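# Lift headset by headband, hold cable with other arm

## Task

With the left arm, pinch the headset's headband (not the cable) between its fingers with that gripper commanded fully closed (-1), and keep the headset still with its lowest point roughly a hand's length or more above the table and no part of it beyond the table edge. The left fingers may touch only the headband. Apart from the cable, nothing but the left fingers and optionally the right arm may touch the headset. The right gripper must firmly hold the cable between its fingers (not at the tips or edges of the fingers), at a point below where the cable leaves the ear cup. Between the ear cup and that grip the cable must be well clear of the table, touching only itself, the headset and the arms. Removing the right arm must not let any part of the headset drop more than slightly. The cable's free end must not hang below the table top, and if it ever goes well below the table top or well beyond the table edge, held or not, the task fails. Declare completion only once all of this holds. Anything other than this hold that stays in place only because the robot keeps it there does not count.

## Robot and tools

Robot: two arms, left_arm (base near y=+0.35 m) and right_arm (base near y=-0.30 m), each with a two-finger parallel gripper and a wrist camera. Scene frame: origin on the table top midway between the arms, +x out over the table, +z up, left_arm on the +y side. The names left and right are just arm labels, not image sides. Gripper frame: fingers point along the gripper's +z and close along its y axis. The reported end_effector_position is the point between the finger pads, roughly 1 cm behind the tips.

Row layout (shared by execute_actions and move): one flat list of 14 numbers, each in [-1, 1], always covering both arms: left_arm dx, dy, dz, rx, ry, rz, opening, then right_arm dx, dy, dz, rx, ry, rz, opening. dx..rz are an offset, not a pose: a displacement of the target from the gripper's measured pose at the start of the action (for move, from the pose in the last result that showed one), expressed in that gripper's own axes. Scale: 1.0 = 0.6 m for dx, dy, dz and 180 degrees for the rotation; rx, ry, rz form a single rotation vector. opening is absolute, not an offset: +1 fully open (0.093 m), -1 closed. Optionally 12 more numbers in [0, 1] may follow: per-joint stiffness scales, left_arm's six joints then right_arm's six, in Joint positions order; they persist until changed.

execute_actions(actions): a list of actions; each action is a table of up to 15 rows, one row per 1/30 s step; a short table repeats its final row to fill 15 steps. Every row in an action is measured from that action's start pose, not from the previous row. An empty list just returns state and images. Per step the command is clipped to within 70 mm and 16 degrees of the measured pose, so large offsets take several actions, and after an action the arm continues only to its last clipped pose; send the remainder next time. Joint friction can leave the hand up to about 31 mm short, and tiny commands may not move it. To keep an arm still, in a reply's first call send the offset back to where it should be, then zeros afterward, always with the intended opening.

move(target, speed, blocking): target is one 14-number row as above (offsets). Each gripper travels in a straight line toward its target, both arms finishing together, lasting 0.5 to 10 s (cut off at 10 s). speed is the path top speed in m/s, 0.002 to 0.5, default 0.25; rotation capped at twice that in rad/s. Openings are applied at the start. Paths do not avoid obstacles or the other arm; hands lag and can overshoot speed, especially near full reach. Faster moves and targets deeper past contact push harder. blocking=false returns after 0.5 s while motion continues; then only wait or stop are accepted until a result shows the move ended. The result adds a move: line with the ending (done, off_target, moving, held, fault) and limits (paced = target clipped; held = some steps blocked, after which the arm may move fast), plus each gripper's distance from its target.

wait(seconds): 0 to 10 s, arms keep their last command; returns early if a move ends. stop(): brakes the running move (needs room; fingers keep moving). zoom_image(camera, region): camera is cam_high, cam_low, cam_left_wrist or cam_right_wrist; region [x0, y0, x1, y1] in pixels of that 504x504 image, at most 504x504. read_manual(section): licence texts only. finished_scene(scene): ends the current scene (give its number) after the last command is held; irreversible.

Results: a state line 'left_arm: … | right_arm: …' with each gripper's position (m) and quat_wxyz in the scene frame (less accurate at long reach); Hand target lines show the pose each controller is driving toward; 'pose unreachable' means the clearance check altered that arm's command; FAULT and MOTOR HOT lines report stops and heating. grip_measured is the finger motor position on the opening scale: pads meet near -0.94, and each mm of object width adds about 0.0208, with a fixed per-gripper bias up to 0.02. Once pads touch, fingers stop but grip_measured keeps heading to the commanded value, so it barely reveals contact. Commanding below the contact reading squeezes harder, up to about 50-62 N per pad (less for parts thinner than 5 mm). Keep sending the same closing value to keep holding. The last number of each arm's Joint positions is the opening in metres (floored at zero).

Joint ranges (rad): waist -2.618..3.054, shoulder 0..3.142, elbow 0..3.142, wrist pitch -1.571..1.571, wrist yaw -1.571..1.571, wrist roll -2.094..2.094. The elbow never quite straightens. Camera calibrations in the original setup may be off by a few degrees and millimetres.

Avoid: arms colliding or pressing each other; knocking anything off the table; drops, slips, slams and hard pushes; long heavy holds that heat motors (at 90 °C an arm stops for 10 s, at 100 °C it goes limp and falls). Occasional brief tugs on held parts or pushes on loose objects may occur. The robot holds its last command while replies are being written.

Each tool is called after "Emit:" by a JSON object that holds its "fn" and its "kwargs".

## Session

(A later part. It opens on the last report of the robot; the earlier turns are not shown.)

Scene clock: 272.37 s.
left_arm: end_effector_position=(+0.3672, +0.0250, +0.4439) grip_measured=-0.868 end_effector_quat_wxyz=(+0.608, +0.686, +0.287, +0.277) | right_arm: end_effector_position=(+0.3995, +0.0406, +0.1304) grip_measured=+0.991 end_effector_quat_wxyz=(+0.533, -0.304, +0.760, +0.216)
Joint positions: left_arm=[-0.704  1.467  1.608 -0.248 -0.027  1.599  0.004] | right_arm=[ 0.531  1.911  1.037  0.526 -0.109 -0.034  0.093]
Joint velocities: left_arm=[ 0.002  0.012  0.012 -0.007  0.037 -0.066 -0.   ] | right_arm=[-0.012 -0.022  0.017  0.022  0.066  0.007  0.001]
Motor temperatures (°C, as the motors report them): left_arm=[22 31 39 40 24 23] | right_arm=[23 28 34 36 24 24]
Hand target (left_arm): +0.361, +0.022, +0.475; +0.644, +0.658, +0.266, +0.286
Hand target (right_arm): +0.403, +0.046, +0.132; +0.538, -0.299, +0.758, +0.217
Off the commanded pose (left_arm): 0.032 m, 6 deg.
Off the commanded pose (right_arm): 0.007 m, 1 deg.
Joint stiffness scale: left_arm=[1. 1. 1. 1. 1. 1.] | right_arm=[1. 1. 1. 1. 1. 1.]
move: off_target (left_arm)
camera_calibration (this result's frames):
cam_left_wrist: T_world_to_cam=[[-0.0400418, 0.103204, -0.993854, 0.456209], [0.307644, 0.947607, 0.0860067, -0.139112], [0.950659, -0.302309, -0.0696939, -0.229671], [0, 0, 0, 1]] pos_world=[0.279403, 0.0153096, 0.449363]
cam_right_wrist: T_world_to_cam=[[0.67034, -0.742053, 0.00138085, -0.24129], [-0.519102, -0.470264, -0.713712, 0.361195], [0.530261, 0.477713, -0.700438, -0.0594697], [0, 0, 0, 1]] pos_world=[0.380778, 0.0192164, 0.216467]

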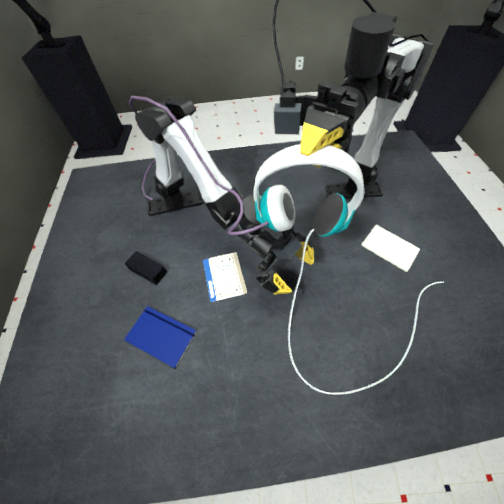

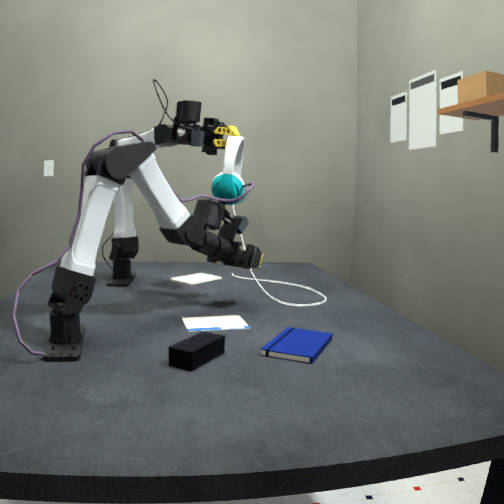

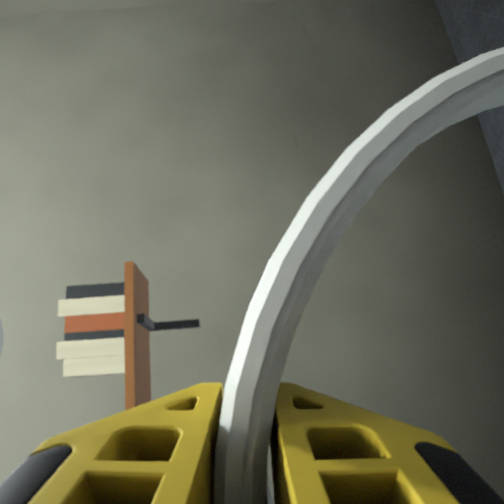

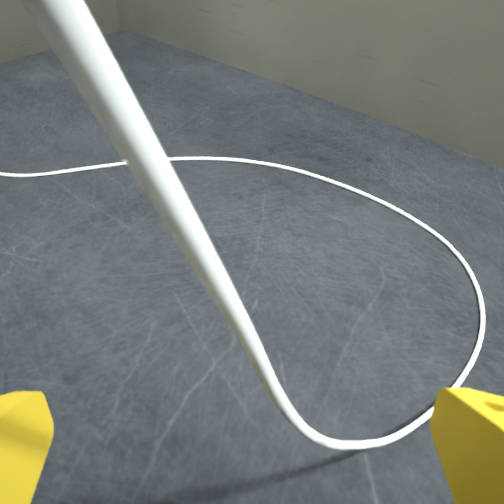

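Emit:
{"fn": "move", "kwargs": {"target": [-0.01,0.05,-0.004,-0.03,-0.0056,0.002,-1,-0.016,0.0,0.05,0,-0.083,0,1], "speed": 0.08}}

Emit:
{"fn": "zoom_image", "kwargs": {"camera": "cam_high", "region": [210, 170, 370, 330]}}

Emit:
{"fn": "zoom_image", "kwargs": {"camera": "cam_low", "region": [150, 110, 330, 310]}}

Scene clock: 289.07 s.
left_arm: end_effector_position=(+0.3671, +0.0251, +0.4425) grip_measured=-0.868 end_effector_quat_wxyz=(+0.606, +0.688, +0.288, +0.276) | right_arm: end_effector_position=(+0.4215, +0.0570, +0.1312) grip_measured=+0.991 end_effector_quat_wxyz=(+0.627, -0.276, +0.686, +0.247)
Joint positions: left_arm=[-0.704  1.467  1.608 -0.254 -0.027  1.599  0.004] | right_arm=[ 0.531  2.11   1.038  0.979 -0.107 -0.017  0.093]
Joint velocities: left_arm=[ 0.007 -0.027 -0.012 -0.022 -0.022 -0.007 -0.   ] | right_arm=[ 0.007  0.002 -0.007  0.051  0.007 -0.007 -0.001]
Motor temperatures (°C, as the motors report them): left_arm=[22 31 40 42 24 23] | right_arm=[23 31 35 37 24 24]
Hand target (left_arm): +0.362, +0.022, +0.473; +0.641, +0.660, +0.267, +0.287
Hand target (right_arm): +0.422, +0.062, +0.129; +0.627, -0.275, +0.684, +0.253
Off the commanded pose (left_arm): 0.032 m, 6 deg.
Off the commanded pose (right_arm): 0.006 m, 1 deg.
Joint stiffness scale: left_arm=[1. 1. 1. 1. 1. 1.] | right_arm=[1. 1. 1. 1. 1. 1.]
move: off_target (left_arm)
camera_calibration (this result's frames):
cam_left_wrist: T_world_to_cam=[[-0.044366, 0.107431, -0.993222, 0.455936], [0.308387, 0.94712, 0.0886687, -0.140438], [0.950226, -0.302363, -0.0751501, -0.227027], [0, 0, 0, 1]] pos_world=[0.279264, 0.0153857, 0.448237]
cam_right_wrist: T_world_to_cam=[[0.665481, -0.74639, 0.00608968, -0.242248], [-0.368509, -0.335636, -0.866919, 0.329903], [0.649104, 0.574674, -0.498411, -0.160585], [0, 0, 0, 1]] pos_world=[0.38702, 0.0222001, 0.207437]

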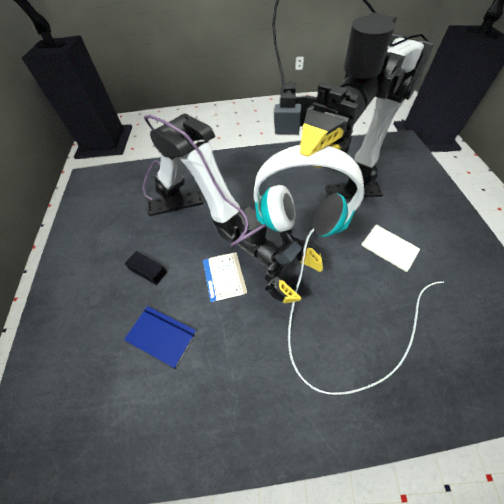

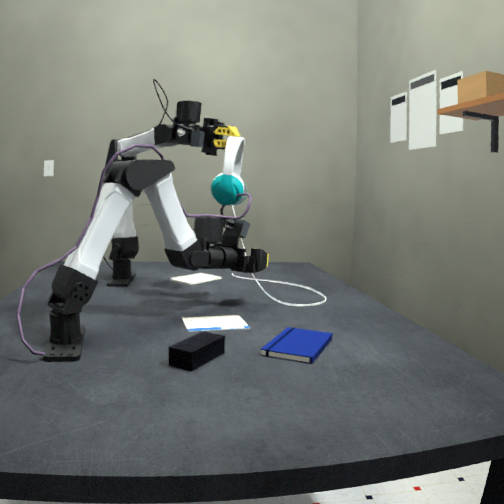

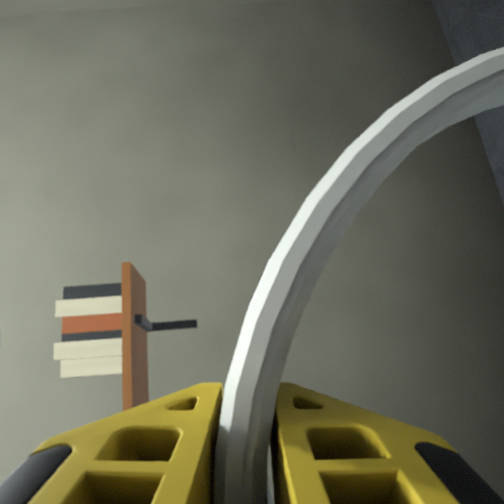

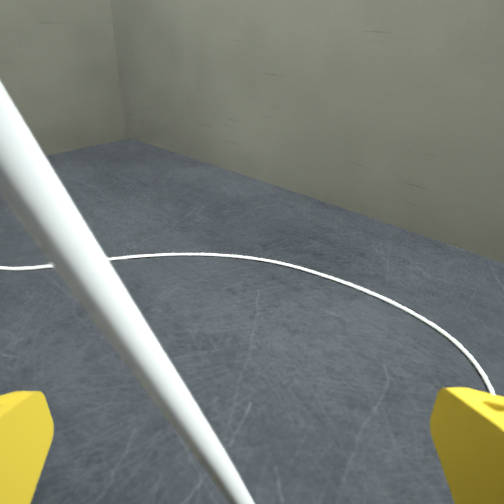

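Region (210, 170, 370, 330) of cam_high's 504x504 image, scaled by 3.150, with more detail than that image has.

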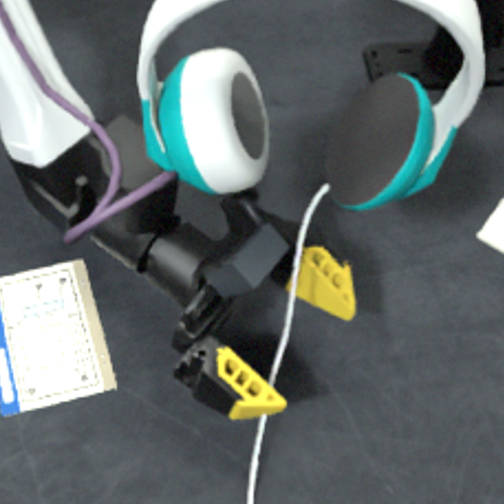

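Region (150, 110, 330, 310) of cam_low's 504x504 image, scaled by 2.520, with more detail than that image has; it fills the left 454 columns of this view, and the rest is white.

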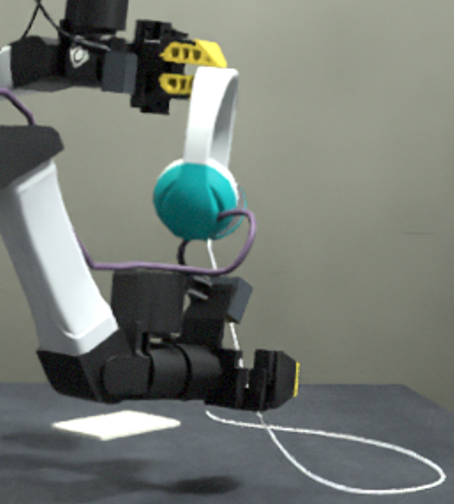

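Emit:
{"fn": "move", "kwargs": {"target": [-0.01,0.05,-0.004,-0.03,-0.0056,0.002,-1,0,0.0,-0.025,0,0,0,0], "speed": 0.05}}

Emit:
{"fn": "zoom_image", "kwargs": {"camera": "cam_high", "region": [210, 170, 370, 330]}}

Scene clock: 299.43 s.
left_arm: end_effector_position=(+0.3669, +0.0252, +0.4407) grip_measured=-0.868 end_effector_quat_wxyz=(+0.604, +0.691, +0.289, +0.275) | right_arm: end_effector_position=(+0.4147, +0.0518, +0.1338) grip_measured=+0.001 end_effector_quat_wxyz=(+0.628, -0.275, +0.685, +0.247)
Joint positions: left_arm=[-0.704  1.467  1.608 -0.261 -0.027  1.599  0.004] | right_arm=[ 0.531  2.081  0.998  0.994 -0.107 -0.017  0.045]
Joint velocities: left_arm=[ 0.007 -0.007 -0.012 -0.007  0.007  0.007  0.   ] | right_arm=[ 0.002 -0.012 -0.002  0.022 -0.007 -0.007  0.001]
Motor temperatures (°C, as the motors report them): left_arm=[22 31 40 43 24 23] | right_arm=[23 34 35 38 24 24]
Hand target (left_arm): +0.361, +0.022, +0.472; +0.639, +0.662, +0.267, +0.286
Hand target (right_arm): +0.411, +0.047, +0.133; +0.627, -0.276, +0.686, +0.247
Off the commanded pose (left_arm): 0.032 m, 6 deg.
Off the commanded pose (right_arm): 0.007 m, 0 deg.
Joint stiffness scale: left_arm=[1. 1. 1. 1. 1. 1.] | right_arm=[1. 1. 1. 1. 1. 1.]
move: off_target (left_arm)
camera_calibration (this result's frames):
cam_left_wrist: T_world_to_cam=[[-0.0495101, 0.112463, -0.992422, 0.455589], [0.308854, 0.946662, 0.0918689, -0.141944], [0.94982, -0.301965, -0.0816039, -0.223992], [0, 0, 0, 1]] pos_world=[0.279149, 0.0154986, 0.446898]
cam_right_wrist: T_world_to_cam=[[0.665466, -0.746401, 0.00632674, -0.241619], [-0.366402, -0.334033, -0.868431, 0.327112], [0.650311, 0.575593, -0.49577, -0.15275], [0, 0, 0, 1]] pos_world=[0.379979, 0.016843, 0.209874]

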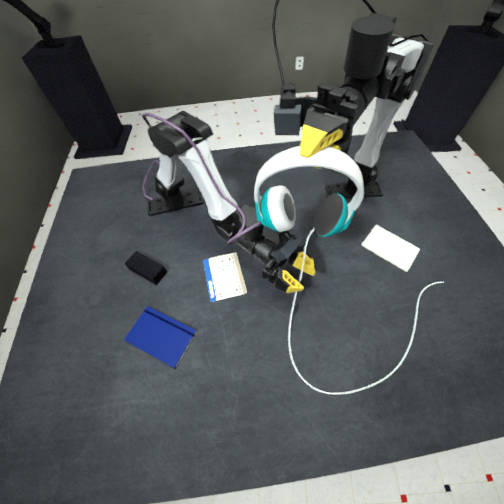

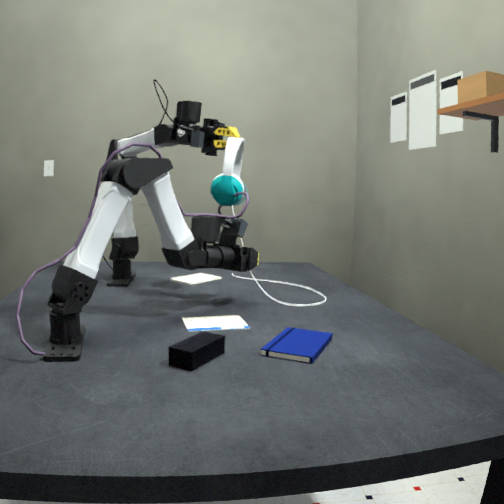

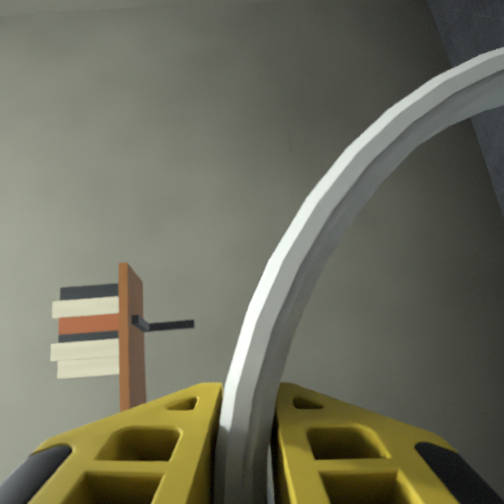

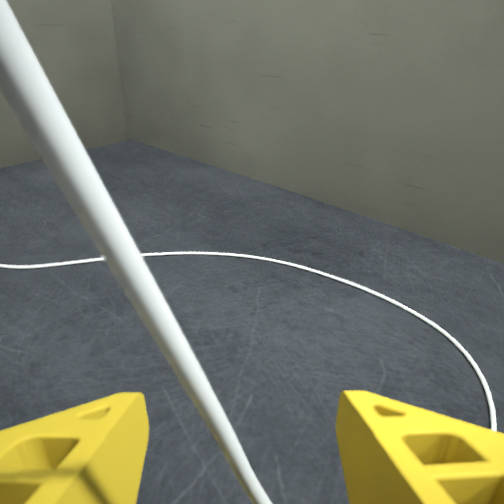

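Region (210, 170, 370, 330) of cam_high's 504x504 image, scaled by 3.150, with more detail than that image has.

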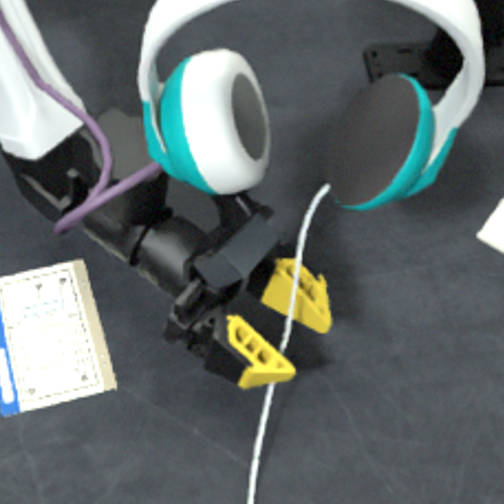

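Emit:
{"fn": "move", "kwargs": {"target": [-0.01,0.053,-0.004,-0.033,-0.0056,0.002,-1,0,0.0,0,0,0,0,-1], "speed": 0.05}}

Emit:
{"fn": "zoom_image", "kwargs": {"camera": "cam_high", "region": [210, 70, 400, 330]}}

Emit:
{"fn": "zoom_image", "kwargs": {"camera": "cam_low", "region": [150, 110, 330, 310]}}

Scene clock: 305.60 s.
left_arm: end_effector_position=(+0.3668, +0.0253, +0.4395) grip_measured=-0.868 end_effector_quat_wxyz=(+0.602, +0.692, +0.289, +0.274) | right_arm: end_effector_position=(+0.4147, +0.0518, +0.1345) grip_measured=-0.997 end_effector_quat_wxyz=(+0.629, -0.275, +0.684, +0.247)
Joint positions: left_arm=[-0.704  1.467  1.608 -0.266 -0.027  1.599  0.004] | right_arm=[ 0.531  2.081  0.998  0.997 -0.107 -0.017  0.   ]
Joint velocities: left_arm=[-0.017 -0.002 -0.007  0.051  0.051  0.007  0.   ] | right_arm=[-0.007 -0.002 -0.012  0.007  0.022 -0.037  0.   ]
Motor temperatures (°C, as the motors report them): left_arm=[22 30 41 44 24 23] | right_arm=[23 36 34 38 24 24]
Hand target (left_arm): +0.361, +0.022, +0.472; +0.639, +0.662, +0.267, +0.286
Hand target (right_arm): +0.415, +0.052, +0.134; +0.628, -0.275, +0.685, +0.247
Off the commanded pose (left_arm): 0.034 m, 6 deg.
Off the commanded pose (right_arm): 0.001 m, 0 deg.
Joint stiffness scale: left_arm=[1. 1. 1. 1. 1. 1.] | right_arm=[1. 1. 1. 1. 1. 1.]
move: off_target (left_arm)
camera_calibration (this result's frames):
cam_left_wrist: T_world_to_cam=[[-0.0530274, 0.115903, -0.991844, 0.455337], [0.309184, 0.94634, 0.0940556, -0.142973], [0.949523, -0.301675, -0.0860173, -0.221917], [0, 0, 0, 1]] pos_world=[0.279066, 0.0155797, 0.445982]
cam_right_wrist: T_world_to_cam=[[0.66545, -0.746413, 0.00656374, -0.241653], [-0.364291, -0.332426, -0.869934, 0.327025], [0.651512, 0.576507, -0.493125, -0.153344], [0, 0, 0, 1]] pos_world=[0.379846, 0.0167419, 0.210459]

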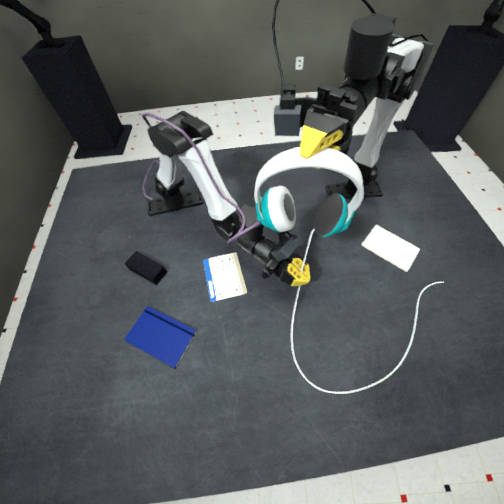

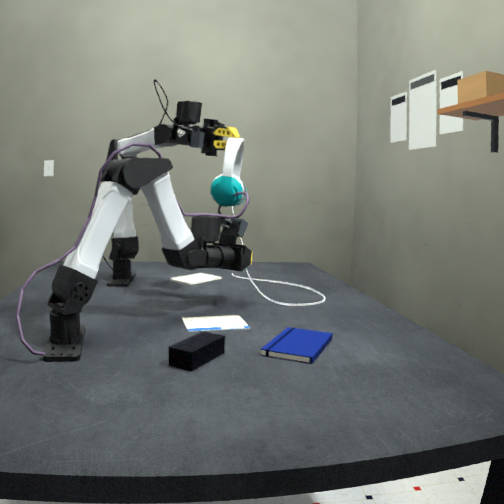

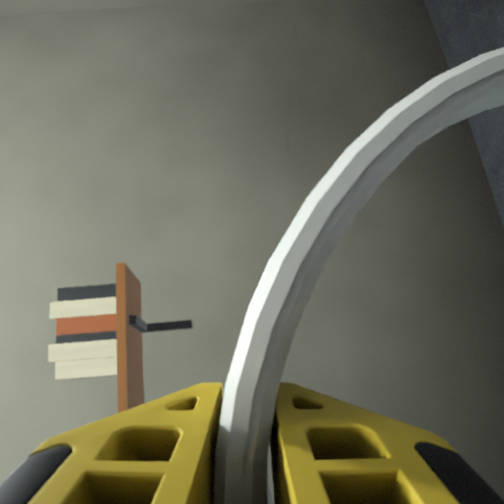

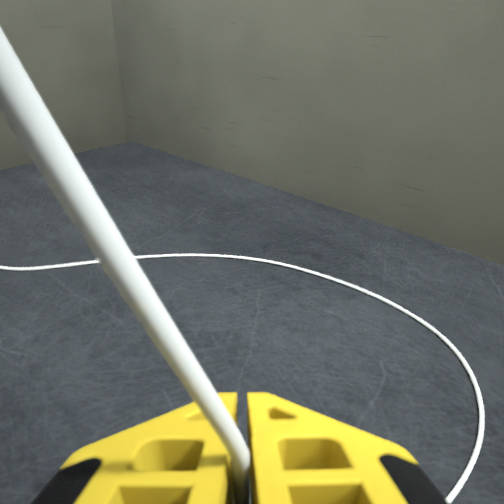

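Region (210, 70, 400, 330) of cam_high's 504x504 image, scaled by 1.938, with more detail than that image has; it fills the left 368 columns of this view, and the rest is white.

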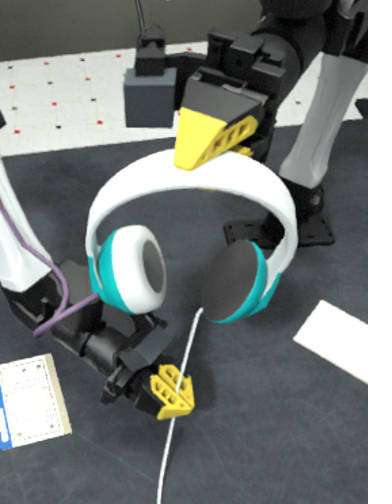

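Region (150, 110, 330, 310) of cam_low's 504x504 image, scaled by 2.520, with more detail than that image has; it fills the left 454 columns of this view, and the rest is white.

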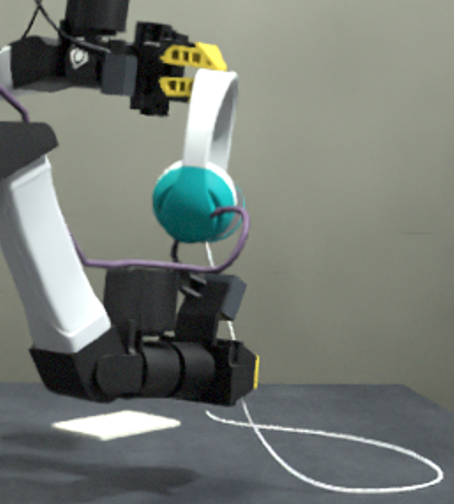

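Emit:
{"fn": "finished_scene", "kwargs": {"scene": 1}}

The scene is finished: the task was done.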